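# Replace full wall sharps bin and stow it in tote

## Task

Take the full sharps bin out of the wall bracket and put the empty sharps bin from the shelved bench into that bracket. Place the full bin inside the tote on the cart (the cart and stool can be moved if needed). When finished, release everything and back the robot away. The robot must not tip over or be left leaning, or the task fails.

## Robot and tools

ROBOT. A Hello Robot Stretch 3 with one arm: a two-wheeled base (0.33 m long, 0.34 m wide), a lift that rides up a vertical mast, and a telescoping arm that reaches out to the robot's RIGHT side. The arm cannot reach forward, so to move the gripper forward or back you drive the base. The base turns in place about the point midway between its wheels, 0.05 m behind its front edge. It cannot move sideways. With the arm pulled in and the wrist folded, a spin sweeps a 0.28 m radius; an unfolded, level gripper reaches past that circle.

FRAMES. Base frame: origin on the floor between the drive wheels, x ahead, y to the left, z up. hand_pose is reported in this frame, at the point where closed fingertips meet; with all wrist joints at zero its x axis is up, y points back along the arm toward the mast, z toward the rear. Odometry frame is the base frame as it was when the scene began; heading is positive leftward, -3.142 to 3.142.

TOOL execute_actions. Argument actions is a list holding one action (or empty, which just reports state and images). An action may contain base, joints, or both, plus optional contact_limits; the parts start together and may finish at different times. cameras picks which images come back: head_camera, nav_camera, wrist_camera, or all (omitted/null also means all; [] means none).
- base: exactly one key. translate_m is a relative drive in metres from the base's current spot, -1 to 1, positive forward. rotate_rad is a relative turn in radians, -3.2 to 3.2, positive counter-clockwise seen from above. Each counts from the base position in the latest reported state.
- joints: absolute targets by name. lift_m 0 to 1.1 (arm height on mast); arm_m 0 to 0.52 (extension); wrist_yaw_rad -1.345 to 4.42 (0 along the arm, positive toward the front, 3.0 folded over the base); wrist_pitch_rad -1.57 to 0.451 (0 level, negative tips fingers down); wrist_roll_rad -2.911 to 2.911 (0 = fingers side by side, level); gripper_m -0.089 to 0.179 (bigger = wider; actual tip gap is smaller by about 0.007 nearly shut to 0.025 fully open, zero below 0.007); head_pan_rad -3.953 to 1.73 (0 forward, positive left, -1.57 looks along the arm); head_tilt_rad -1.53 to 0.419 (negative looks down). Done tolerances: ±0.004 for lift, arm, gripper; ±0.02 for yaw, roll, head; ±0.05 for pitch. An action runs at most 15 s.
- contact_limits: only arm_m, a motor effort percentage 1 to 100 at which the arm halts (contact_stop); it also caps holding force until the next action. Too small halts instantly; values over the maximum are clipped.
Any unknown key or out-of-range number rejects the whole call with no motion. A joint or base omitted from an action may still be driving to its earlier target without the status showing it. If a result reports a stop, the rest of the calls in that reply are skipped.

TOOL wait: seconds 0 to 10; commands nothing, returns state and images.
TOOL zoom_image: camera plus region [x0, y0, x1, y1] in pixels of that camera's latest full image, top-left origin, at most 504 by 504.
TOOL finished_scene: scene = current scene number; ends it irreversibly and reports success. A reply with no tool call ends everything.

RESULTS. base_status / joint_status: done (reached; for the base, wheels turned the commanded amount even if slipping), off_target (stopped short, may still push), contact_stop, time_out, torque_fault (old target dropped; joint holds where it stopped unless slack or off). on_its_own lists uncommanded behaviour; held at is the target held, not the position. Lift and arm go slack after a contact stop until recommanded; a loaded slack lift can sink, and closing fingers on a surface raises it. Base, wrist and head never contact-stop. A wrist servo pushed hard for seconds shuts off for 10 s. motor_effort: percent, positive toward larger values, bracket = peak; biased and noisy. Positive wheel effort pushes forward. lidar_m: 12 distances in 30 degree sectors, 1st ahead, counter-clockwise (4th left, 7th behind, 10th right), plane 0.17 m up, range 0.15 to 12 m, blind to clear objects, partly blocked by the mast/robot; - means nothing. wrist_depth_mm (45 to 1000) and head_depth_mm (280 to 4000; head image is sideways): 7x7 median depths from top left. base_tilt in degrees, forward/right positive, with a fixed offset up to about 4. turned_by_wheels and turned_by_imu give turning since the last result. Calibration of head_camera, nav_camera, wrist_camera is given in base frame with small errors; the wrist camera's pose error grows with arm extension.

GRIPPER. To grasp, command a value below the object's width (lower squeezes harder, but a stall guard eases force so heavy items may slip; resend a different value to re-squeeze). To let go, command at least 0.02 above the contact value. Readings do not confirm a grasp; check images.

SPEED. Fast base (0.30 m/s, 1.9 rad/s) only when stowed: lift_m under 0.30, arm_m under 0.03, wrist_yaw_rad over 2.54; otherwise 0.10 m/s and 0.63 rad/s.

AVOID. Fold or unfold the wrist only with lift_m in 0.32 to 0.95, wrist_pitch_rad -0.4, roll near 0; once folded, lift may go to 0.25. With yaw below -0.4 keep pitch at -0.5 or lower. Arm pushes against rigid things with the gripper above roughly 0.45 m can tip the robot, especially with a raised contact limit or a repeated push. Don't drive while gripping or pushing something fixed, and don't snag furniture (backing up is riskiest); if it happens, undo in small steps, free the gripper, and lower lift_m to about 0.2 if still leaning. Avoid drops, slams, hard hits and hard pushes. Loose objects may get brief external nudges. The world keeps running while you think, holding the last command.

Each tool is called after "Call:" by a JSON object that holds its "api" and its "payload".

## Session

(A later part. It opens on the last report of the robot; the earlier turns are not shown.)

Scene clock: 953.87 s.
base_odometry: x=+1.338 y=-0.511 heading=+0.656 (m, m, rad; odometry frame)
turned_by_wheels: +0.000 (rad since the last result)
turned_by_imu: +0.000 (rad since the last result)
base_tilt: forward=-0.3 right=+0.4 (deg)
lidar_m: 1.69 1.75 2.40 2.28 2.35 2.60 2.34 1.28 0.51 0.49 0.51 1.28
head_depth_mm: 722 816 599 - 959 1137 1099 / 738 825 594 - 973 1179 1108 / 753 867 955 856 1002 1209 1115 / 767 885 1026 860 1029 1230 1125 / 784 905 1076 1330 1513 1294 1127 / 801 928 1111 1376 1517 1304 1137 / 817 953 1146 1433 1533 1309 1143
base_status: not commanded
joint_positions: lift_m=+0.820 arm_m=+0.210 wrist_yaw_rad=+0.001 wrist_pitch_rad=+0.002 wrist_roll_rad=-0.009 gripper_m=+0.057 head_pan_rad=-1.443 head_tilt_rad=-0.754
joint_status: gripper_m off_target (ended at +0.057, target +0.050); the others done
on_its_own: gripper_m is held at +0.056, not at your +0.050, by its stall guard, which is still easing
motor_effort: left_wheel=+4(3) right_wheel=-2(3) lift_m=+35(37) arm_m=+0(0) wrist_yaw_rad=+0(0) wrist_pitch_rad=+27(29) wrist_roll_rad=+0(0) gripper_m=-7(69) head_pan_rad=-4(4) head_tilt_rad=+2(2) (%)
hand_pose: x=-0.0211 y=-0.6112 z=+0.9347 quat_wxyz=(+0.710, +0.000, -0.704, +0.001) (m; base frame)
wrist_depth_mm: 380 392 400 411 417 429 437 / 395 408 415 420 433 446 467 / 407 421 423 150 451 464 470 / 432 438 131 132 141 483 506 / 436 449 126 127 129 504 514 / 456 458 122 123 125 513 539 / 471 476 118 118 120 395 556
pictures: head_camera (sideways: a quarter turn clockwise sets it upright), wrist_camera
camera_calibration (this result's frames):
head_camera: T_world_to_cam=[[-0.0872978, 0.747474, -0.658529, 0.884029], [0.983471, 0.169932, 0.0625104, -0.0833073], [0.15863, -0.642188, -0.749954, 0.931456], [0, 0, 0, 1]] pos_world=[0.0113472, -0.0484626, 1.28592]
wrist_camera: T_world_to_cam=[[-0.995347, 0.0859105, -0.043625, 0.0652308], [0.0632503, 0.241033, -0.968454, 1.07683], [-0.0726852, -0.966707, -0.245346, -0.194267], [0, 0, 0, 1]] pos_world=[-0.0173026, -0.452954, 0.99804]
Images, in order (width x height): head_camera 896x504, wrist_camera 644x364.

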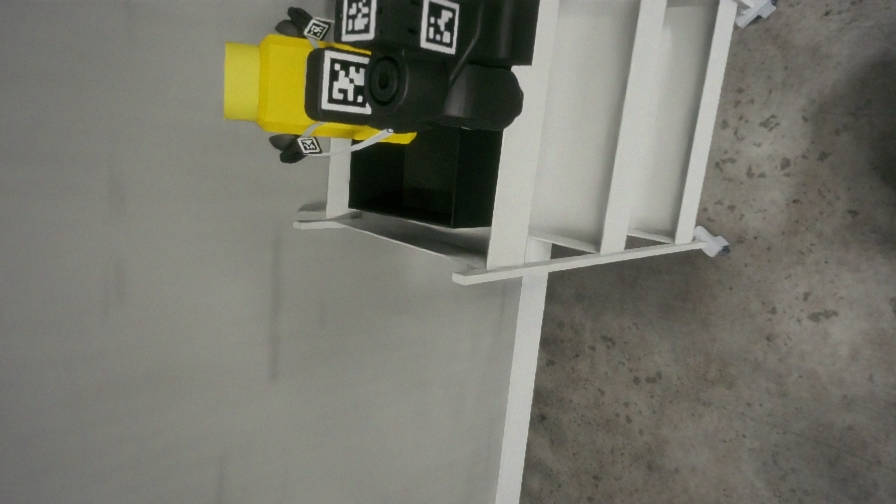

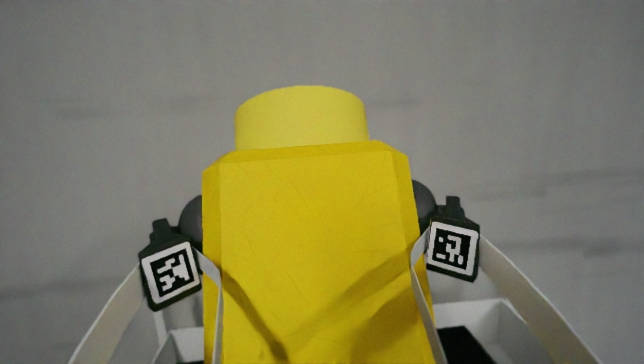

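Call:
{"api": "execute_actions", "payload": {"actions": [{"joints": {"arm_m": 0.26}}], "cameras": []}}

Call:
{"api": "execute_actions", "payload": {"actions": [{"joints": {"lift_m": 0.75}}], "cameras": ["head_camera", "wrist_camera"]}}

Scene clock: 1017.50 s.
base_odometry: x=+1.338 y=-0.511 heading=+0.656 (m, m, rad; odometry frame)
turned_by_wheels: +0.000 (rad since the last result)
turned_by_imu: +0.000 (rad since the last result)
base_tilt: forward=-0.3 right=+0.4 (deg)
lidar_m: 1.69 1.75 2.40 2.28 2.35 2.59 2.34 1.28 0.51 0.49 0.51 1.28
head_depth_mm: 723 807 - 716 958 1140 1099 / 737 812 642 738 967 1184 1104 / 752 865 956 856 999 1213 1118 / 766 887 1027 860 1028 1235 1124 / 782 909 1080 1331 1499 1289 1132 / 800 927 1111 1376 1518 1296 1141 / 817 952 1140 1436 1536 1310 1142
base_status: not commanded
joint_positions: lift_m=+0.820 arm_m=+0.260 wrist_yaw_rad=+0.001 wrist_pitch_rad=+0.002 wrist_roll_rad=-0.009 gripper_m=+0.058 head_pan_rad=-1.443 head_tilt_rad=-0.754
joint_status: all done
on_its_own: gripper_m is held at +0.056, not at your +0.050, by its stall guard, which is not easing now
motor_effort: left_wheel=+3(3) right_wheel=-3(3) lift_m=+35(35) arm_m=+3(4) wrist_yaw_rad=-1(1) wrist_pitch_rad=+27(27) wrist_roll_rad=+0(0) gripper_m=-20(20) head_pan_rad=-4(3) head_tilt_rad=+2(2) (%)
hand_pose: x=-0.0211 y=-0.6610 z=+0.9347 quat_wxyz=(+0.710, +0.000, -0.704, +0.001) (m; base frame)
wrist_depth_mm: 340 350 352 360 371 384 392 / 351 355 368 374 383 397 405 / 358 367 369 150 402 410 422 / 379 384 132 132 141 426 441 / 388 395 127 127 129 459 463 / 405 409 122 122 124 466 479 / 420 430 118 118 120 379 503
pictures: none
No camera images: the call's "cameras" was empty. Leave "cameras" out to get every camera's image.

Scene clock: 1018.97 s.
base_odometry: x=+1.338 y=-0.511 heading=+0.656 (m, m, rad; odometry frame)
turned_by_wheels: +0.000 (rad since the last result)
turned_by_imu: +0.000 (rad since the last result)
base_tilt: forward=-0.3 right=+0.4 (deg)
lidar_m: 1.69 1.75 2.39 2.29 2.36 2.60 2.34 1.28 0.51 0.49 0.51 1.28
head_depth_mm: 724 826 907 - 961 1138 1098 / 739 845 679 - 968 1184 1107 / 754 866 957 857 999 1202 1115 / 767 886 1031 860 1030 1230 1123 / 783 905 1082 1327 1508 1292 1133 / 800 930 1114 1381 1523 1300 1135 / 816 952 1145 1428 1539 1309 1145
base_status: not commanded
joint_positions: lift_m=+0.750 arm_m=+0.260 wrist_yaw_rad=+0.001 wrist_pitch_rad=+0.001 wrist_roll_rad=-0.009 gripper_m=+0.058 head_pan_rad=-1.443 head_tilt_rad=-0.754
joint_status: all done
on_its_own: gripper_m is held at +0.056, not at your +0.050, by its stall guard, which is not easing now
motor_effort: left_wheel=+3(4) right_wheel=-2(3) lift_m=+20(32) arm_m=+2(3) wrist_yaw_rad=+0(1) wrist_pitch_rad=+28(28) wrist_roll_rad=+0(0) gripper_m=-20(19) head_pan_rad=-3(3) head_tilt_rad=+2(2) (%)
hand_pose: x=-0.0211 y=-0.6610 z=+0.8651 quat_wxyz=(+0.710, +0.000, -0.704, +0.001) (m; base frame)
wrist_depth_mm: 343 347 355 367 375 383 398 / 352 360 369 370 384 398 402 / 363 367 375 150 398 413 423 / 375 387 132 133 140 428 444 / 393 395 126 127 130 443 465 / 408 404 122 123 125 349 477 / 421 248 118 118 120 270 287
pictures: head_camera (sideways: a quarter turn clockwise sets it upright), wrist_camera
camera_calibration (this result's frames):
head_camera: T_world_to_cam=[[-0.087283, 0.747475, -0.65853, 0.88403], [0.983475, 0.169913, 0.0625103, -0.0833073], [0.158618, -0.642192, -0.749953, 0.931455], [0, 0, 0, 1]] pos_world=[0.0113462, -0.0484628, 1.28592]
wrist_camera: T_world_to_cam=[[-0.995347, 0.0859678, -0.0435117, 0.0664068], [0.0632488, 0.24229, -0.96814, 1.02195], [-0.0726864, -0.966388, -0.2466, -0.25814], [0, 0, 0, 1]] pos_world=[-0.0173026, -0.50278, 0.928625]
Images, in order (width x height): head_camera 896x504, wrist_camera 644x364.

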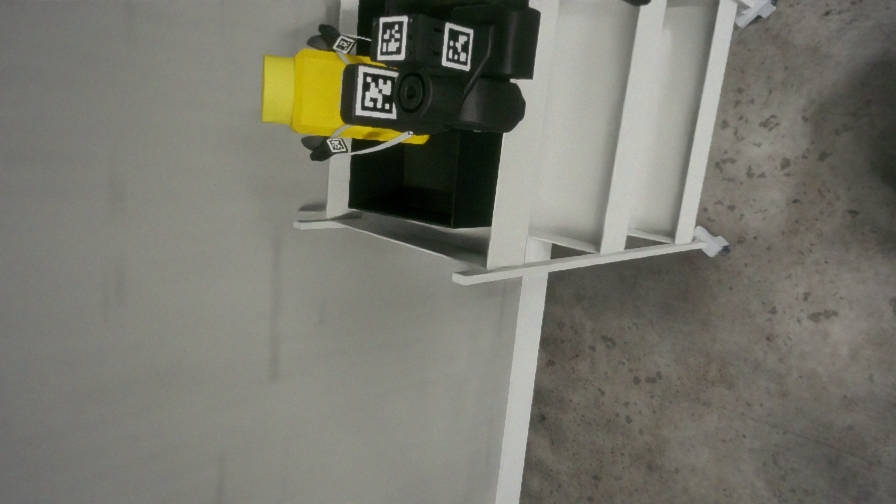

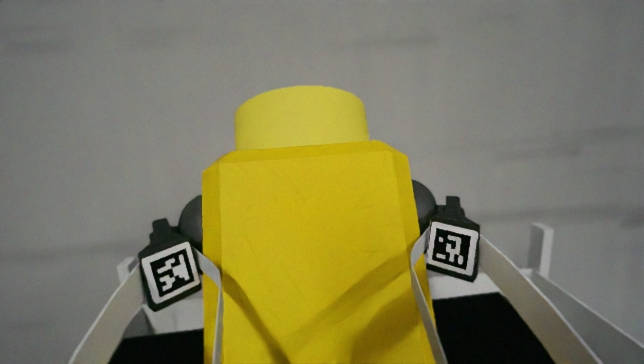

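Call:
{"api": "execute_actions", "payload": {"actions": []}}

Scene clock: 1050.57 s.
base_odometry: x=+1.338 y=-0.511 heading=+0.656 (m, m, rad; odometry frame)
turned_by_wheels: +0.000 (rad since the last result)
turned_by_imu: +0.000 (rad since the last result)
base_tilt: forward=-0.3 right=+0.3 (deg)
lidar_m: 1.69 1.75 2.40 2.29 2.36 2.59 2.34 1.28 0.51 0.49 0.51 1.28
head_depth_mm: 725 826 913 - 965 1137 1096 / 736 847 678 - 972 1189 1107 / 752 866 954 851 1002 1216 1116 / 768 890 1027 860 1031 1224 1121 / 780 907 1077 1332 1514 1296 1132 / 799 930 1112 1381 1525 1294 1141 / 819 953 1144 1429 1532 1309 1150
base_status: not commanded
joint_positions: lift_m=+0.750 arm_m=+0.260 wrist_yaw_rad=+0.001 wrist_pitch_rad=+0.001 wrist_roll_rad=-0.009 gripper_m=+0.058 head_pan_rad=-1.443 head_tilt_rad=-0.754
joint_status: all done
on_its_own: gripper_m is held at +0.056, not at your +0.050, by its stall guard, which is not easing now
motor_effort: left_wheel=+3(4) right_wheel=-3(3) lift_m=+20(32) arm_m=+2(3) wrist_yaw_rad=-1(1) wrist_pitch_rad=+27(28) wrist_roll_rad=+0(0) gripper_m=-21(19) head_pan_rad=-3(3) head_tilt_rad=+2(2) (%)
hand_pose: x=-0.0211 y=-0.6610 z=+0.8651 quat_wxyz=(+0.710, +0.000, -0.704, +0.001) (m; base frame)
wrist_depth_mm: 341 348 353 367 375 382 391 / 355 360 369 375 389 399 405 / 362 376 377 150 403 411 425 / 373 384 131 132 141 428 445 / 389 397 126 127 129 440 456 / 405 409 122 122 125 350 475 / 423 247 118 118 120 274 285
pictures: head_camera (sideways: a quarter turn clockwise sets it upright), nav_camera (sideways: a quarter turn counterclockwise sets it upright), wrist_camera
camera_calibration (this result's frames):
head_camera: T_world_to_cam=[[-0.087283, 0.747475, -0.65853, 0.88403], [0.983475, 0.169913, 0.0625103, -0.0833073], [0.158618, -0.642192, -0.749953, 0.931455], [0, 0, 0, 1]] pos_world=[0.0113462, -0.0484628, 1.28592]
nav_camera: T_world_to_cam=[[0.152266, -0.698086, 0.699636, -0.873675], [-0.987364, -0.138883, 0.0763113, -0.0437984], [0.0438957, -0.702416, -0.710412, 0.876964], [0, 0, 0, 1]] pos_world=[0.0512913, 0.0000106118, 1.2376]
wrist_camera: T_world_to_cam=[[-0.995347, 0.0859677, -0.0435118, 0.0664069], [0.0632489, 0.24229, -0.96814, 1.02195], [-0.0726863, -0.966388, -0.2466, -0.25814], [0, 0, 0, 1]] pos_world=[-0.0173026, -0.50278, 0.928625]
Images, in order (width x height): head_camera 896x504, nav_camera 672x504, wrist_camera 644x364.

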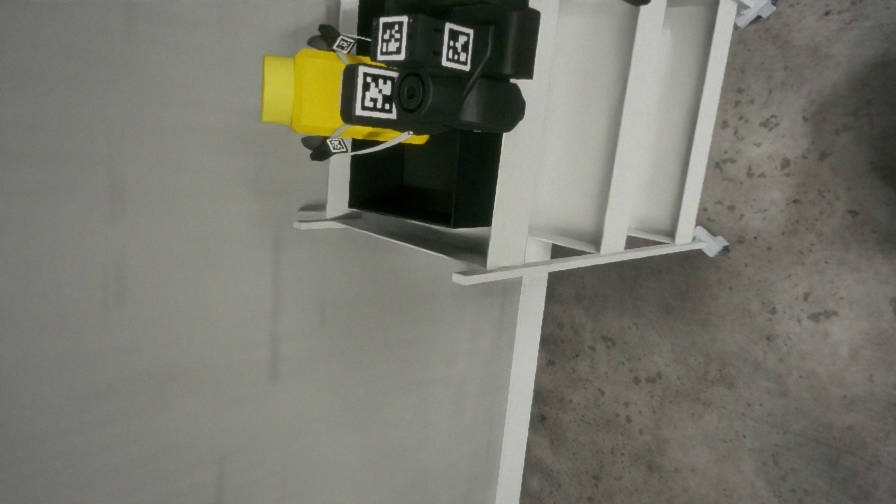

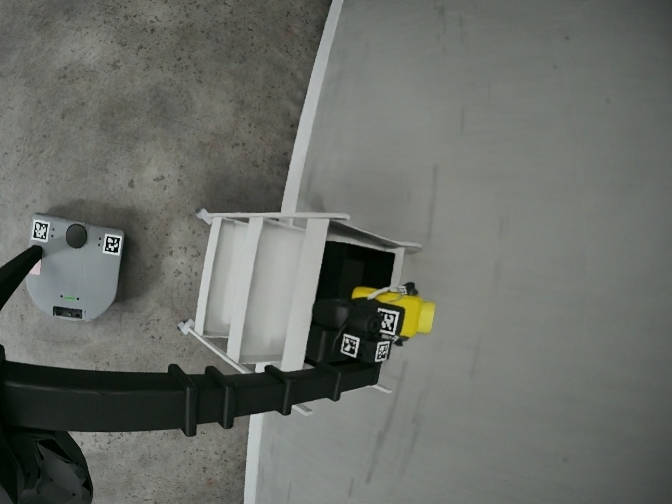

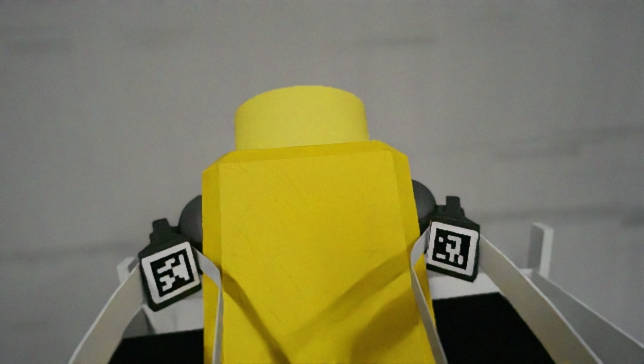

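Call:
{"api": "execute_actions", "payload": {"actions": [{"joints": {"lift_m": 0.725}}]}}

Scene clock: 1054.07 s.
base_odometry: x=+1.338 y=-0.511 heading=+0.656 (m, m, rad; odometry frame)
turned_by_wheels: +0.000 (rad since the last result)
turned_by_imu: +0.000 (rad since the last result)
base_tilt: forward=-0.3 right=+0.4 (deg)
lidar_m: 1.69 1.75 2.40 2.28 2.36 2.59 2.33 1.28 0.51 0.49 0.51 1.28
head_depth_mm: 721 825 910 - 979 1137 1099 / 737 846 701 - 987 1181 1107 / 752 866 959 854 999 1211 1115 / 768 884 1029 860 1026 1229 1120 / 782 901 1079 1334 1507 1294 1134 / 803 928 1109 1379 1514 1307 1139 / 816 954 1148 1431 1536 1310 1148
base_status: not commanded
joint_positions: lift_m=+0.725 arm_m=+0.260 wrist_yaw_rad=+0.001 wrist_pitch_rad=+0.001 wrist_roll_rad=-0.009 gripper_m=+0.058 head_pan_rad=-1.443 head_tilt_rad=-0.754
joint_status: all done
on_its_own: gripper_m is held at +0.056, not at your +0.050, by its stall guard, which is not easing now
motor_effort: left_wheel=+3(4) right_wheel=-3(3) lift_m=+20(21) arm_m=+3(3) wrist_yaw_rad=-1(1) wrist_pitch_rad=+27(28) wrist_roll_rad=+0(0) gripper_m=-20(20) head_pan_rad=-4(4) head_tilt_rad=+2(2) (%)
hand_pose: x=-0.0211 y=-0.6610 z=+0.8400 quat_wxyz=(+0.710, +0.000, -0.704, +0.000) (m; base frame)
wrist_depth_mm: 339 348 355 363 375 381 387 / 353 357 369 374 382 394 411 / 361 379 376 150 401 412 421 / 375 384 132 132 142 424 440 / 397 398 127 127 129 434 459 / 402 404 122 122 125 269 328 / 415 243 118 119 121 269 250
pictures: head_camera (sideways: a quarter turn clockwise sets it upright), nav_camera (sideways: a quarter turn counterclockwise sets it upright), wrist_camera
camera_calibration (this result's frames):
head_camera: T_world_to_cam=[[-0.0872831, 0.747475, -0.65853, 0.88403], [0.983474, 0.169913, 0.0625103, -0.0833073], [0.158618, -0.642192, -0.749953, 0.931455], [0, 0, 0, 1]] pos_world=[0.0113463, -0.0484628, 1.28592]
nav_camera: T_world_to_cam=[[0.152266, -0.698086, 0.699636, -0.873675], [-0.987364, -0.138883, 0.0763113, -0.0437984], [0.0438957, -0.702416, -0.710412, 0.876964], [0, 0, 0, 1]] pos_world=[0.0512913, 0.0000106134, 1.2376]
wrist_camera: T_world_to_cam=[[-0.995347, 0.0859789, -0.0434895, 0.0653046], [0.0632485, 0.242536, -0.968078, 0.9978], [-0.0726865, -0.966325, -0.246846, -0.264066], [0, 0, 0, 1]] pos_world=[-0.0173026, -0.502791, 0.903606]
Images, in order (width x height): head_camera 896x504, nav_camera 672x504, wrist_camera 644x364.

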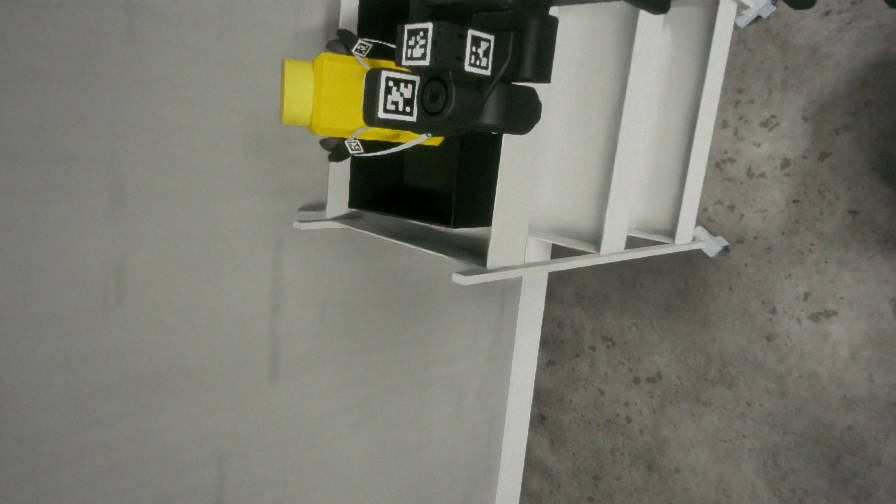

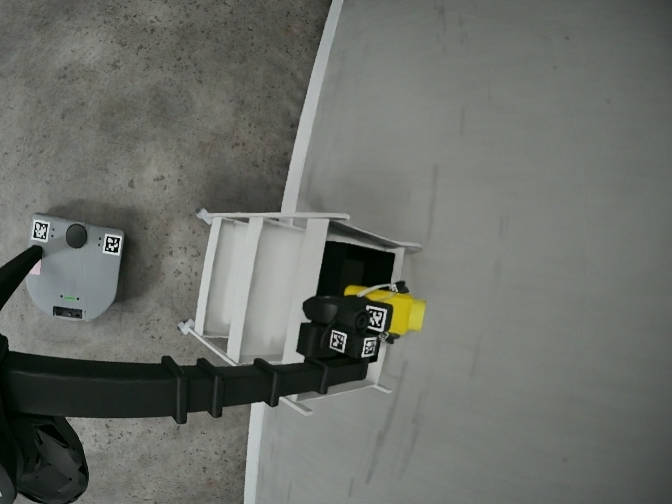

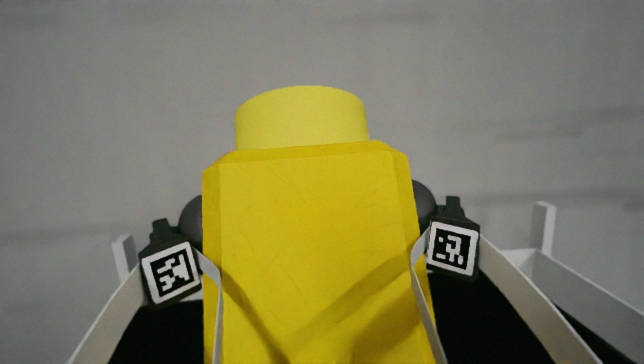

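Call:
{"api": "execute_actions", "payload": {"actions": [{"joints": {"lift_m": 0.708}}]}}

Scene clock: 1063.10 s.
base_odometry: x=+1.338 y=-0.511 heading=+0.656 (m, m, rad; odometry frame)
turned_by_wheels: +0.000 (rad since the last result)
turned_by_imu: +0.000 (rad since the last result)
base_tilt: forward=-0.2 right=+0.4 (deg)
lidar_m: 1.69 1.75 2.40 2.28 2.36 2.59 2.34 1.28 0.51 0.49 0.51 1.28
head_depth_mm: 723 830 916 856 962 1135 1097 / 739 846 717 - 986 1178 1105 / 749 866 962 854 1002 1214 1113 / 767 884 1028 861 1025 1231 1120 / 781 905 1080 1333 1508 1291 1129 / 802 929 1110 1379 1518 1303 1136 / 816 954 1149 1425 1545 1313 1139
base_status: not commanded
joint_positions: lift_m=+0.708 arm_m=+0.260 wrist_yaw_rad=+0.001 wrist_pitch_rad=+0.001 wrist_roll_rad=-0.009 gripper_m=+0.058 head_pan_rad=-1.443 head_tilt_rad=-0.754
joint_status: all done
on_its_own: gripper_m is held at +0.056, not at your +0.050, by its stall guard, which is not easing now
motor_effort: left_wheel=+3(3) right_wheel=-3(2) lift_m=+20(20) arm_m=+3(4) wrist_yaw_rad=-1(0) wrist_pitch_rad=+28(28) wrist_roll_rad=+0(0) gripper_m=-20(21) head_pan_rad=-3(3) head_tilt_rad=+2(2) (%)
hand_pose: x=-0.0211 y=-0.6610 z=+0.8230 quat_wxyz=(+0.710, +0.000, -0.704, +0.000) (m; base frame)
wrist_depth_mm: 340 347 356 366 377 381 389 / 352 357 370 375 385 400 412 / 365 373 375 150 400 412 428 / 377 389 131 132 141 433 444 / 393 392 127 128 129 367 464 / 399 402 122 122 124 266 283 / 414 246 118 118 121 271 176
pictures: head_camera (sideways: a quarter turn clockwise sets it upright), nav_camera (sideways: a quarter turn counterclockwise sets it upright), wrist_camera
camera_calibration (this result's frames):
head_camera: T_world_to_cam=[[-0.0872831, 0.747475, -0.65853, 0.88403], [0.983474, 0.169913, 0.0625103, -0.0833073], [0.158618, -0.642192, -0.749954, 0.931455], [0, 0, 0, 1]] pos_world=[0.0113463, -0.0484628, 1.28592]
nav_camera: T_world_to_cam=[[0.152266, -0.698086, 0.699636, -0.873675], [-0.987364, -0.138883, 0.0763113, -0.0437984], [0.0438957, -0.702416, -0.710412, 0.876964], [0, 0, 0, 1]] pos_world=[0.0512913, 0.0000106248, 1.2376]
wrist_camera: T_world_to_cam=[[-0.995347, 0.085985, -0.0434775, 0.0645574], [0.0632484, 0.24267, -0.968045, 0.981364], [-0.0726866, -0.966291, -0.246979, -0.268136], [0, 0, 0, 1]] pos_world=[-0.0173026, -0.502796, 0.886587]
Images, in order (width x height): head_camera 896x504, nav_camera 672x504, wrist_camera 644x364.

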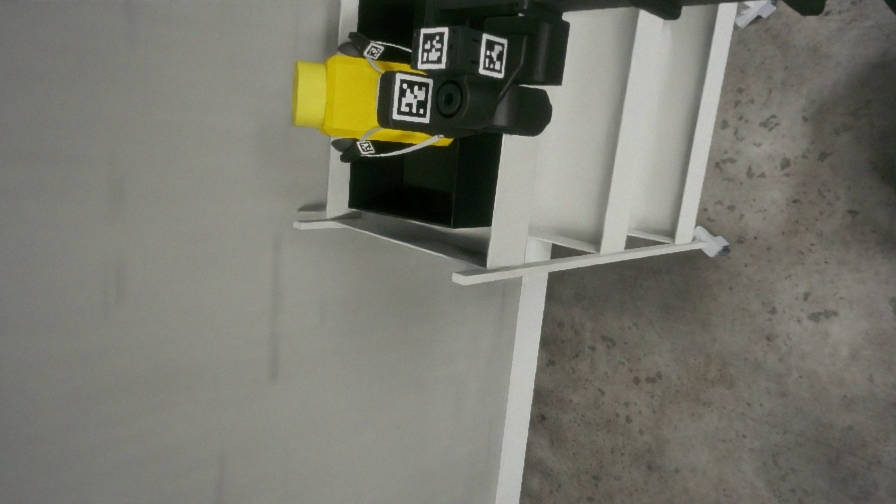

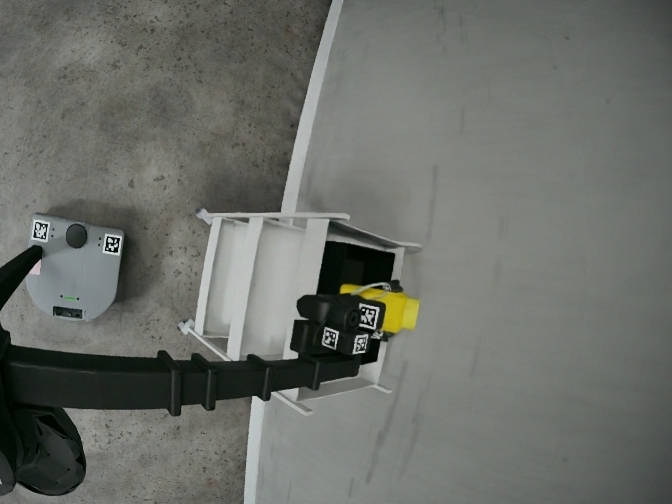

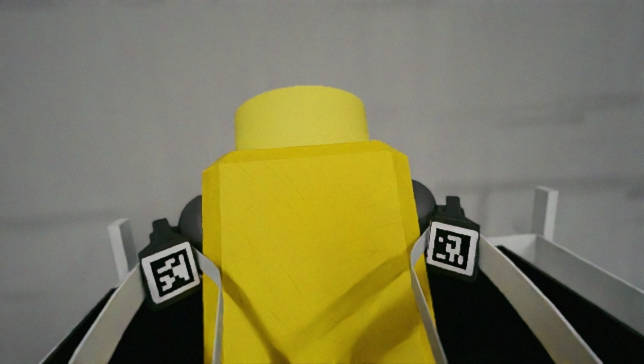

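Call:
{"api": "execute_actions", "payload": {"actions": [{"joints": {"lift_m": 0.693}}]}}

Scene clock: 1065.93 s.
base_odometry: x=+1.338 y=-0.511 heading=+0.656 (m, m, rad; odometry frame)
turned_by_wheels: +0.000 (rad since the last result)
turned_by_imu: +0.000 (rad since the last result)
base_tilt: forward=-0.3 right=+0.3 (deg)
lidar_m: 1.69 1.76 2.40 2.29 2.35 2.60 2.33 1.28 0.51 0.49 0.51 1.28
head_depth_mm: 722 828 915 860 960 1137 1099 / 738 846 823 - 983 1187 1103 / 753 867 957 853 997 1207 1110 / 768 888 1027 865 1031 1235 1117 / 781 905 1074 1333 1506 1289 1130 / 801 928 1107 1378 1519 1300 1136 / 818 952 1141 1428 1533 1305 1150
base_status: not commanded
joint_positions: lift_m=+0.693 arm_m=+0.260 wrist_yaw_rad=+0.001 wrist_pitch_rad=+0.001 wrist_roll_rad=-0.009 gripper_m=+0.058 head_pan_rad=-1.443 head_tilt_rad=-0.754
joint_status: all done
on_its_own: gripper_m is held at +0.056, not at your +0.050, by its stall guard, which is not easing now
motor_effort: left_wheel=+3(3) right_wheel=-3(2) lift_m=+20(20) arm_m=+2(3) wrist_yaw_rad=-1(0) wrist_pitch_rad=+28(28) wrist_roll_rad=+0(0) gripper_m=-20(21) head_pan_rad=-4(4) head_tilt_rad=+2(2) (%)
hand_pose: x=-0.0211 y=-0.6610 z=+0.8080 quat_wxyz=(+0.710, +0.001, -0.704, +0.000) (m; base frame)
wrist_depth_mm: 340 345 356 364 367 379 398 / 350 364 369 376 383 400 411 / 363 373 374 150 402 417 420 / 375 386 131 132 142 433 448 / 390 394 127 127 129 343 457 / 403 230 122 123 125 264 206 / 185 243 118 119 120 261 175
pictures: head_camera (sideways: a quarter turn clockwise sets it upright), nav_camera (sideways: a quarter turn counterclockwise sets it upright), wrist_camera
camera_calibration (this result's frames):
head_camera: T_world_to_cam=[[-0.0872831, 0.747475, -0.65853, 0.88403], [0.983474, 0.169913, 0.0625103, -0.0833073], [0.158618, -0.642192, -0.749953, 0.931455], [0, 0, 0, 1]] pos_world=[0.0113463, -0.0484628, 1.28592]
nav_camera: T_world_to_cam=[[0.152266, -0.698086, 0.699636, -0.873675], [-0.987364, -0.138883, 0.0763113, -0.0437984], [0.0438957, -0.702416, -0.710412, 0.876964], [0, 0, 0, 1]] pos_world=[0.0512913, 0.0000106134, 1.2376]
wrist_camera: T_world_to_cam=[[-0.995347, 0.0859869, -0.0434738, 0.0639029], [0.0632484, 0.242712, -0.968034, 0.966853], [-0.0726866, -0.96628, -0.247021, -0.271801], [0, 0, 0, 1]] pos_world=[-0.0173026, -0.502798, 0.871584]
Images, in order (width x height): head_camera 896x504, nav_camera 672x504, wrist_camera 644x364.

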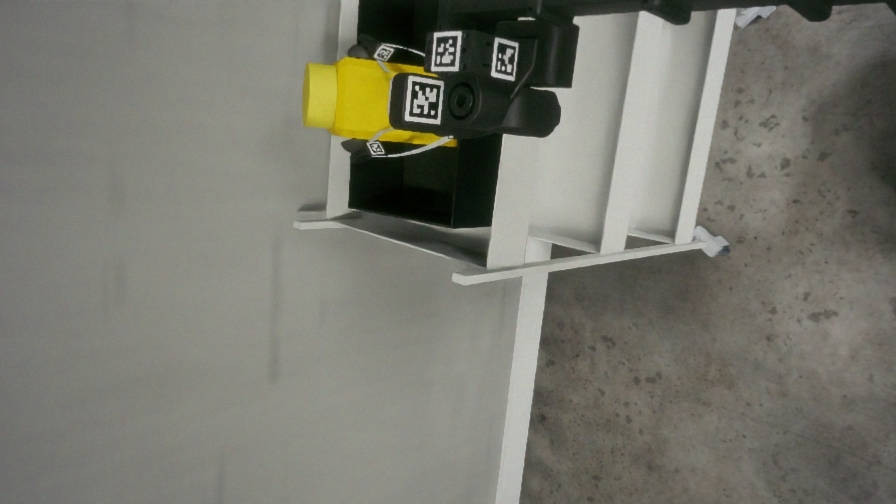

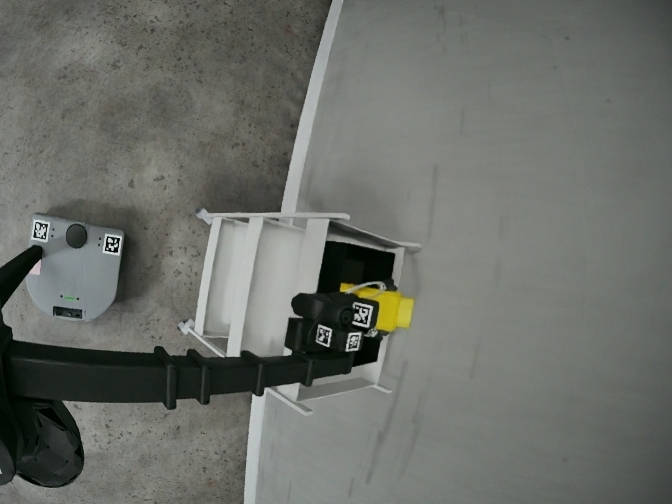

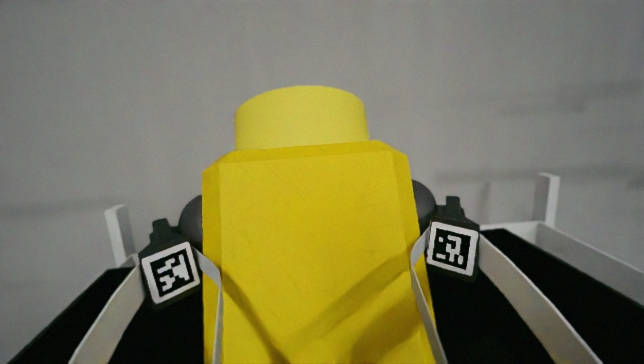

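Call:
{"api": "execute_actions", "payload": {"actions": [{"joints": {"lift_m": 0.678}}]}}

Scene clock: 1071.37 s.
base_odometry: x=+1.338 y=-0.511 heading=+0.656 (m, m, rad; odometry frame)
turned_by_wheels: +0.000 (rad since the last result)
turned_by_imu: +0.000 (rad since the last result)
base_tilt: forward=-0.3 right=+0.4 (deg)
lidar_m: 1.69 1.75 2.40 2.29 2.36 2.60 2.33 1.28 0.51 0.49 0.51 1.28
head_depth_mm: 724 828 919 857 959 1138 1099 / 739 845 740 - 968 1180 1108 / 752 865 957 854 999 1205 1115 / 765 888 1029 860 1032 1229 1118 / 782 909 1074 1330 1516 1290 1134 / 799 928 1108 1387 1532 1296 1133 / 815 950 1146 1431 1542 1317 1148
base_status: not commanded
joint_positions: lift_m=+0.678 arm_m=+0.260 wrist_yaw_rad=+0.001 wrist_pitch_rad=+0.033 wrist_roll_rad=-0.009 gripper_m=+0.058 head_pan_rad=-1.443 head_tilt_rad=-0.754
joint_status: all done
on_its_own: gripper_m is held at +0.056, not at your +0.050, by its stall guard, which is still easing
motor_effort: left_wheel=+3(4) right_wheel=-2(3) lift_m=+17(20) arm_m=+3(3) wrist_yaw_rad=-1(1) wrist_pitch_rad=+13(28) wrist_roll_rad=+0(0) gripper_m=-21(21) head_pan_rad=-3(3) head_tilt_rad=+2(2) (%)
hand_pose: x=-0.0211 y=-0.6616 z=+0.8015 quat_wxyz=(+0.710, -0.011, -0.704, +0.012) (m; base frame)
wrist_depth_mm: 347 348 360 368 381 384 392 / 350 360 373 380 386 403 410 / 366 369 377 153 404 412 424 / 373 385 133 132 142 425 446 / 384 392 127 127 129 343 453 / 395 228 121 122 124 259 195 / 177 239 117 117 119 260 175
pictures: head_camera (sideways: a quarter turn clockwise sets it upright), nav_camera (sideways: a quarter turn counterclockwise sets it upright), wrist_camera
camera_calibration (this result's frames):
head_camera: T_world_to_cam=[[-0.0872832, 0.747475, -0.65853, 0.88403], [0.983474, 0.169913, 0.0625103, -0.0833073], [0.158618, -0.642192, -0.749954, 0.931455], [0, 0, 0, 1]] pos_world=[0.0113463, -0.0484628, 1.28592]
nav_camera: T_world_to_cam=[[0.152267, -0.698086, 0.699636, -0.873675], [-0.987364, -0.138883, 0.0763113, -0.0437984], [0.0438958, -0.702416, -0.710412, 0.876964], [0, 0, 0, 1]] pos_world=[0.0512913, 0.0000106302, 1.2376]
wrist_camera: T_world_to_cam=[[-0.995345, 0.0845374, -0.0462804, 0.0649641], [0.0632927, 0.211229, -0.975385, 0.94574], [-0.0726807, -0.973774, -0.215597, -0.304184], [0, 0, 0, 1]] pos_world=[-0.017305, -0.501467, 0.859886]
Images, in order (width x height): head_camera 896x504, nav_camera 672x504, wrist_camera 644x364.

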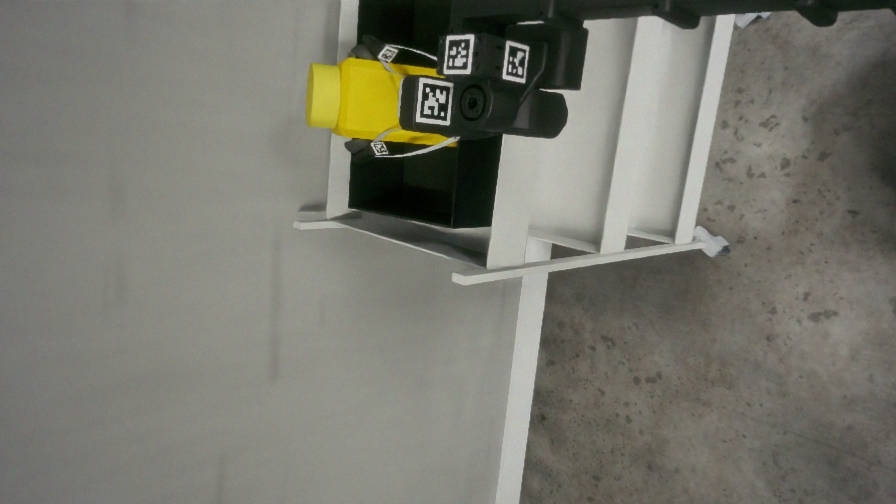

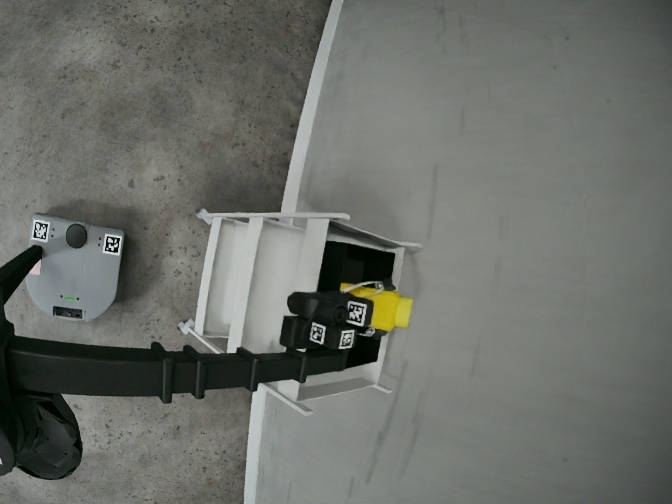

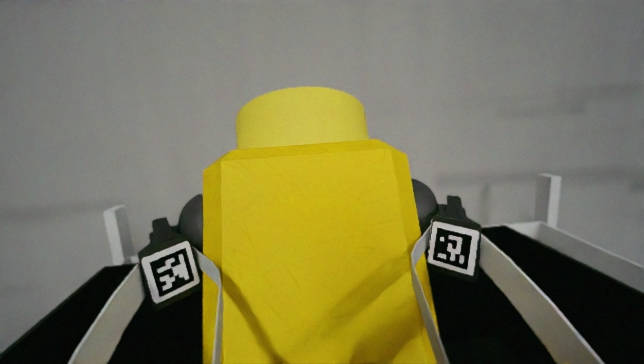

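Call:
{"api": "execute_actions", "payload": {"actions": [{"joints": {"arm_m": 0.235}, "contact_limits": {"arm_m": 15}}]}}

Scene clock: 1085.43 s.
base_odometry: x=+1.338 y=-0.511 heading=+0.656 (m, m, rad; odometry frame)
turned_by_wheels: +0.000 (rad since the last result)
turned_by_imu: +0.000 (rad since the last result)
base_tilt: forward=-0.3 right=+0.4 (deg)
lidar_m: 1.69 1.75 2.40 2.29 2.36 2.60 2.34 1.28 0.51 0.49 0.51 1.28
head_depth_mm: 724 827 916 850 942 1144 1106 / 739 845 725 719 968 1181 1110 / 750 864 956 853 1000 1211 1115 / 767 885 1028 863 1028 1231 1121 / 783 908 1078 1327 1500 1294 1127 / 797 933 1107 1377 1519 1298 1138 / 817 955 1139 1428 1532 1304 1149
base_status: not commanded
joint_positions: lift_m=+0.678 arm_m=+0.235 wrist_yaw_rad=+0.001 wrist_pitch_rad=+0.025 wrist_roll_rad=-0.009 gripper_m=+0.061 head_pan_rad=-1.443 head_tilt_rad=-0.754
joint_status: all done
on_its_own: gripper_m is held at +0.060, not at your +0.050, by its stall guard, which is not easing now
motor_effort: left_wheel=+3(3) right_wheel=-2(2) lift_m=+18(18) arm_m=-4(6) wrist_yaw_rad=-1(1) wrist_pitch_rad=+16(17) wrist_roll_rad=+0(0) gripper_m=-19(20) head_pan_rad=-4(4) head_tilt_rad=+2(2) (%)
contact_limits: arm_m 15 (drawing in: default 28, maximum 46; extending or still: default 37, maximum 62)
hand_pose: x=-0.0211 y=-0.6370 z=+0.7994 quat_wxyz=(+0.710, -0.008, -0.704, +0.009) (m; base frame)
wrist_depth_mm: 364 371 383 389 401 409 418 / 379 381 390 393 413 424 434 / 379 396 399 143 425 434 460 / 394 403 128 129 139 452 469 / 410 414 125 127 128 273 472 / 422 231 123 124 126 277 191 / 176 263 121 122 124 257 175
pictures: head_camera (sideways: a quarter turn clockwise sets it upright), nav_camera (sideways: a quarter turn counterclockwise sets it upright), wrist_camera
camera_calibration (this result's frames):
head_camera: T_world_to_cam=[[-0.0872831, 0.747475, -0.65853, 0.88403], [0.983474, 0.169913, 0.0625103, -0.0833073], [0.158618, -0.642192, -0.749953, 0.931455], [0, 0, 0, 1]] pos_world=[0.0113463, -0.0484628, 1.28592]
nav_camera: T_world_to_cam=[[0.152266, -0.698086, 0.699636, -0.873675], [-0.987364, -0.138883, 0.0763113, -0.0437984], [0.0438957, -0.702416, -0.710412, 0.876964], [0, 0, 0, 1]] pos_world=[0.0512913, 0.000010621, 1.2376]
wrist_camera: T_world_to_cam=[[-0.995346, 0.0848924, -0.045608, 0.0624781], [0.0632845, 0.218884, -0.973697, 0.942044], [-0.0726766, -0.972051, -0.223238, -0.273469], [0, 0, 0, 1]] pos_world=[-0.0173042, -0.477328, 0.859066]
Images, in order (width x height): head_camera 896x504, nav_camera 672x504, wrist_camera 644x364.

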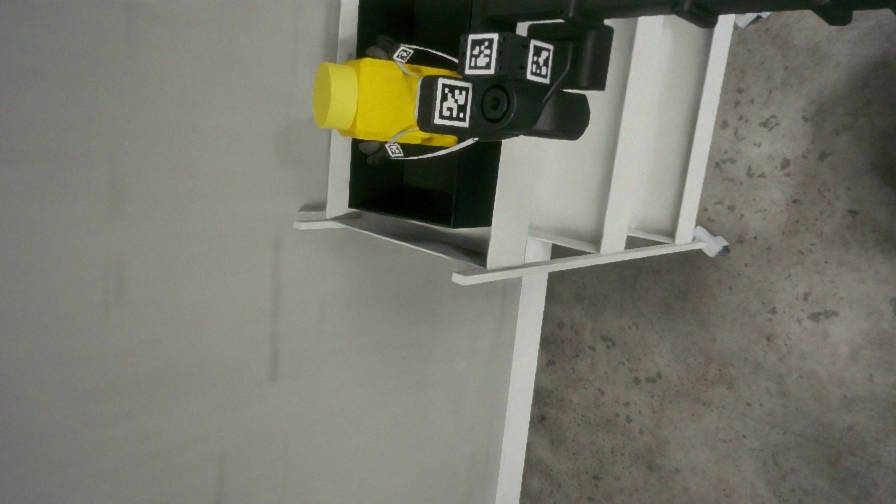

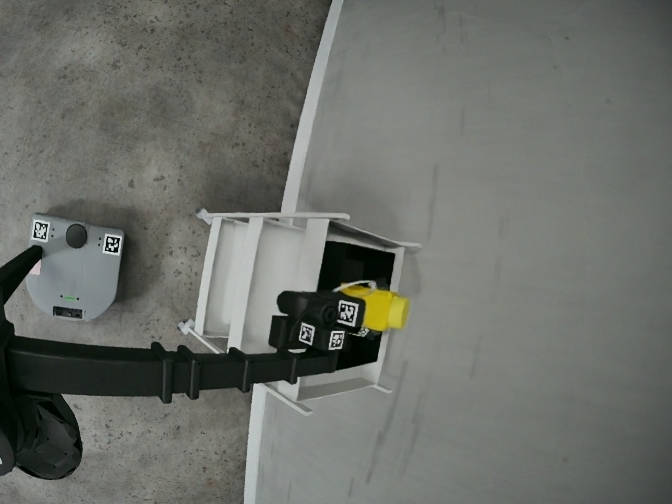

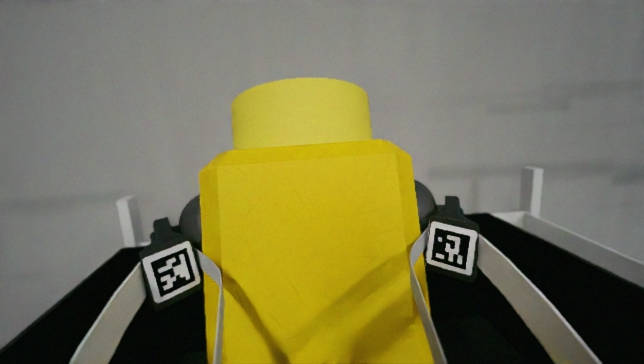

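Call:
{"api": "execute_actions", "payload": {"actions": [{"joints": {"arm_m": 0.215}, "contact_limits": {"arm_m": 15}}]}}

Scene clock: 1091.63 s.
base_odometry: x=+1.338 y=-0.511 heading=+0.656 (m, m, rad; odometry frame)
turned_by_wheels: +0.000 (rad since the last result)
turned_by_imu: +0.000 (rad since the last result)
base_tilt: forward=-0.3 right=+0.3 (deg)
lidar_m: 1.69 1.76 2.40 2.29 2.35 2.60 2.34 1.28 0.51 0.49 0.51 1.27
head_depth_mm: 721 829 917 837 - 1146 1103 / 737 844 931 704 911 1181 1112 / 753 864 956 853 997 1213 1109 / 768 885 1025 861 1030 1236 1122 / 782 903 1077 1330 1509 1288 1132 / 797 929 1113 1373 1521 1301 1139 / 818 953 1140 1436 1537 1311 1143
base_status: not commanded
joint_positions: lift_m=+0.678 arm_m=+0.215 wrist_yaw_rad=+0.001 wrist_pitch_rad=+0.025 wrist_roll_rad=-0.009 gripper_m=+0.061 head_pan_rad=-1.443 head_tilt_rad=-0.754
joint_status: all done
on_its_own: gripper_m is held at +0.060, not at your +0.050, by its stall guard, which is not easing now
motor_effort: left_wheel=+3(3) right_wheel=-2(2) lift_m=+19(19) arm_m=-4(10) wrist_yaw_rad=-1(0) wrist_pitch_rad=+17(17) wrist_roll_rad=+0(0) gripper_m=-19(19) head_pan_rad=-4(3) head_tilt_rad=+2(3) (%)
contact_limits: arm_m 15 (drawing in: default 28, maximum 46; extending or still: default 37, maximum 62)
hand_pose: x=-0.0211 y=-0.6170 z=+0.7993 quat_wxyz=(+0.710, -0.008, -0.704, +0.009) (m; base frame)
wrist_depth_mm: 383 396 404 408 412 432 437 / 395 398 409 415 435 451 457 / 403 419 417 144 443 458 472 / 415 426 127 128 139 476 483 / 428 436 125 126 128 274 498 / 436 227 123 124 126 277 189 / 175 274 121 122 124 261 176
pictures: head_camera (sideways: a quarter turn clockwise sets it upright), nav_camera (sideways: a quarter turn counterclockwise sets it upright), wrist_camera
camera_calibration (this result's frames):
head_camera: T_world_to_cam=[[-0.087283, 0.747475, -0.65853, 0.88403], [0.983475, 0.169913, 0.0625103, -0.0833073], [0.158618, -0.642192, -0.749953, 0.931455], [0, 0, 0, 1]] pos_world=[0.0113462, -0.0484628, 1.28592]
nav_camera: T_world_to_cam=[[0.152266, -0.698086, 0.699636, -0.873675], [-0.987364, -0.138883, 0.0763113, -0.0437984], [0.0438957, -0.702416, -0.710412, 0.876964], [0, 0, 0, 1]] pos_world=[0.0512913, 0.0000106118, 1.2376]
wrist_camera: T_world_to_cam=[[-0.995346, 0.0849071, -0.0455808, 0.060763], [0.0632841, 0.219192, -0.973627, 0.937718], [-0.072677, -0.97198, -0.223545, -0.253749], [0, 0, 0, 1]] pos_world=[-0.0173042, -0.457338, 0.859033]
Images, in order (width x height): head_camera 896x504, nav_camera 672x504, wrist_camera 644x364.

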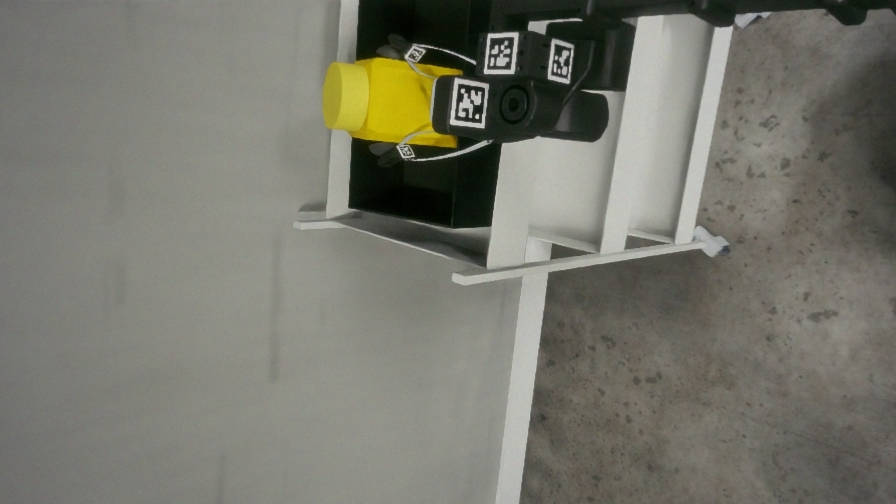

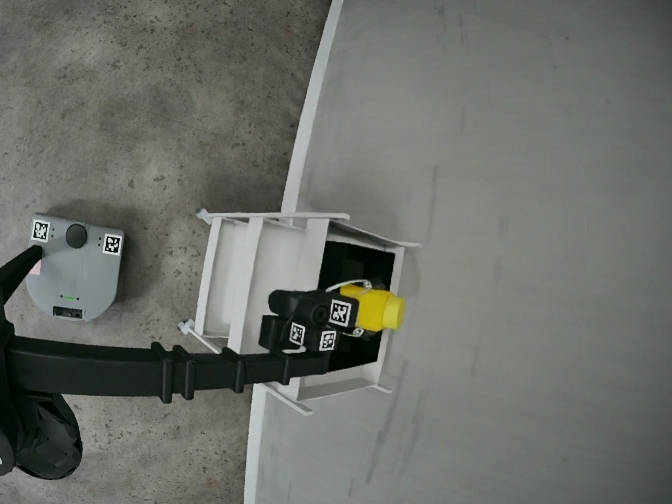

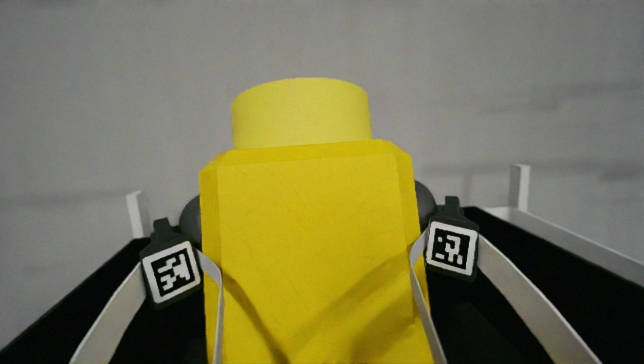

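Call:
{"api": "execute_actions", "payload": {"actions": [{"joints": {"gripper_m": 0.13}}]}}

Scene clock: 1109.73 s.
base_odometry: x=+1.338 y=-0.511 heading=+0.656 (m, m, rad; odometry frame)
turned_by_wheels: +0.000 (rad since the last result)
turned_by_imu: +0.000 (rad since the last result)
base_tilt: forward=-0.3 right=+0.4 (deg)
lidar_m: 1.69 1.75 2.39 2.28 2.35 2.60 2.33 1.28 0.51 0.49 0.51 1.28
head_depth_mm: 723 828 917 835 - 1145 1106 / 738 846 929 689 912 1184 1107 / 753 863 956 851 998 1210 1112 / 770 887 1030 863 1030 1228 1122 / 782 904 1078 1335 1501 1292 1131 / 799 931 1107 1380 1521 1306 1132 / 817 952 1143 1431 1532 1313 1145
base_status: not commanded
joint_positions: lift_m=+0.678 arm_m=+0.215 wrist_yaw_rad=+0.000 wrist_pitch_rad=+0.039 wrist_roll_rad=-0.009 gripper_m=+0.130 head_pan_rad=-1.443 head_tilt_rad=-0.754
joint_status: all done
motor_effort: left_wheel=+3(3) right_wheel=-1(2) lift_m=+19(18) arm_m=-3(4) wrist_yaw_rad=+0(0) wrist_pitch_rad=+10(17) wrist_roll_rad=+0(0) gripper_m=+0(86) head_pan_rad=-4(4) head_tilt_rad=+2(2) (%)
hand_pose: x=-0.0213 y=-0.6171 z=+0.8028 quat_wxyz=(+0.710, -0.013, -0.704, +0.013) (m; base frame)
wrist_depth_mm: 381 394 400 405 424 431 443 / 394 404 416 420 432 445 457 / 408 409 423 117 453 457 472 / 420 427 129 116 466 476 484 / 428 436 110 110 113 360 493 / 444 - 108 111 115 278 190 / 452 260 112 115 120 253 172
pictures: head_camera (sideways: a quarter turn clockwise sets it upright), nav_camera (sideways: a quarter turn counterclockwise sets it upright), wrist_camera
camera_calibration (this result's frames):
head_camera: T_world_to_cam=[[-0.0872755, 0.74746, -0.658549, 0.884054], [0.983476, 0.169907, 0.0625092, -0.0833059], [0.158615, -0.642212, -0.749937, 0.931433], [0, 0, 0, 1]] pos_world=[0.0113459, -0.0484632, 1.28592]
nav_camera: T_world_to_cam=[[0.152259, -0.698069, 0.699654, -0.873698], [-0.987365, -0.138874, 0.0763116, -0.0437988], [0.0438928, -0.702434, -0.710394, 0.876941], [0, 0, 0, 1]] pos_world=[0.0512916, 0.0000086794, 1.2376]
wrist_camera: T_world_to_cam=[[-0.995279, 0.0850541, -0.0467562, 0.0617692], [0.0634562, 0.205713, -0.976553, 0.935235], [-0.0734415, -0.974909, -0.210138, -0.265675], [0, 0, 0, 1]] pos_world=[-0.0173804, -0.456653, 0.860366]
Images, in order (width x height): head_camera 896x504, nav_camera 672x504, wrist_camera 644x364.

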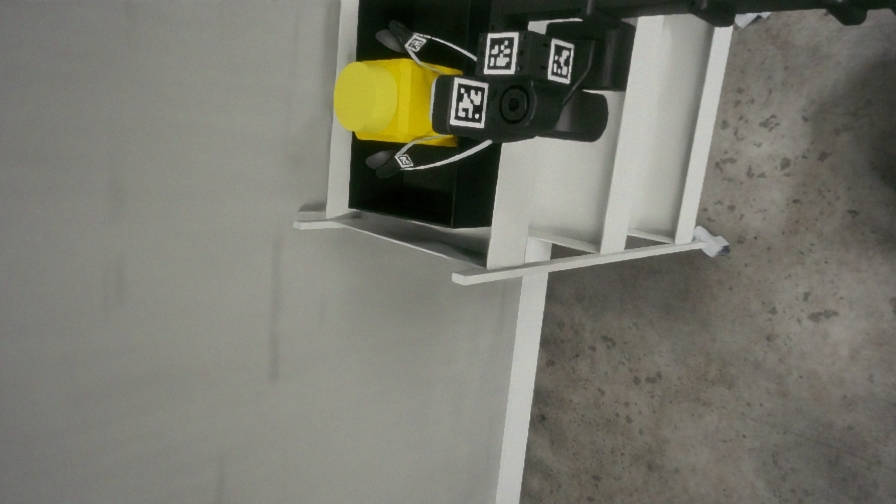

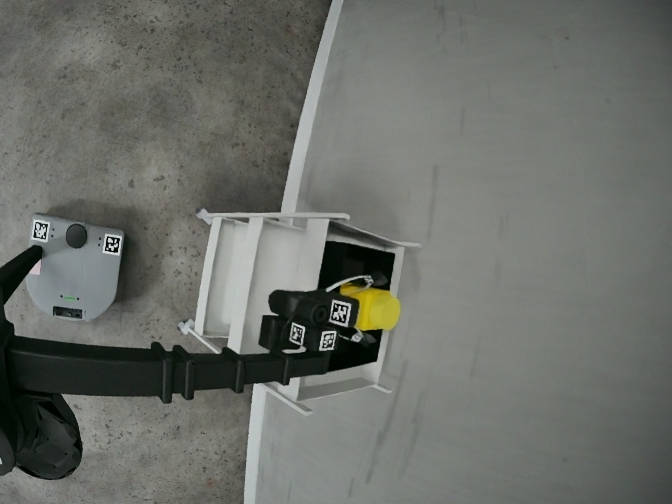

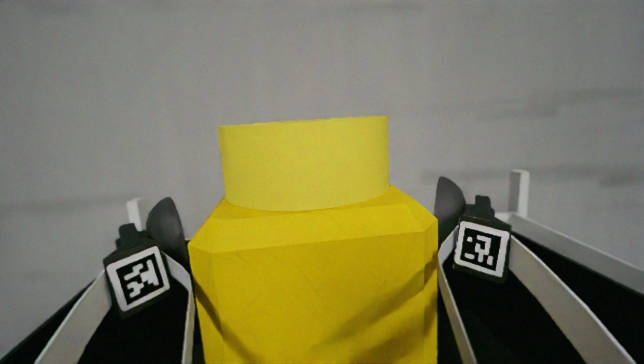

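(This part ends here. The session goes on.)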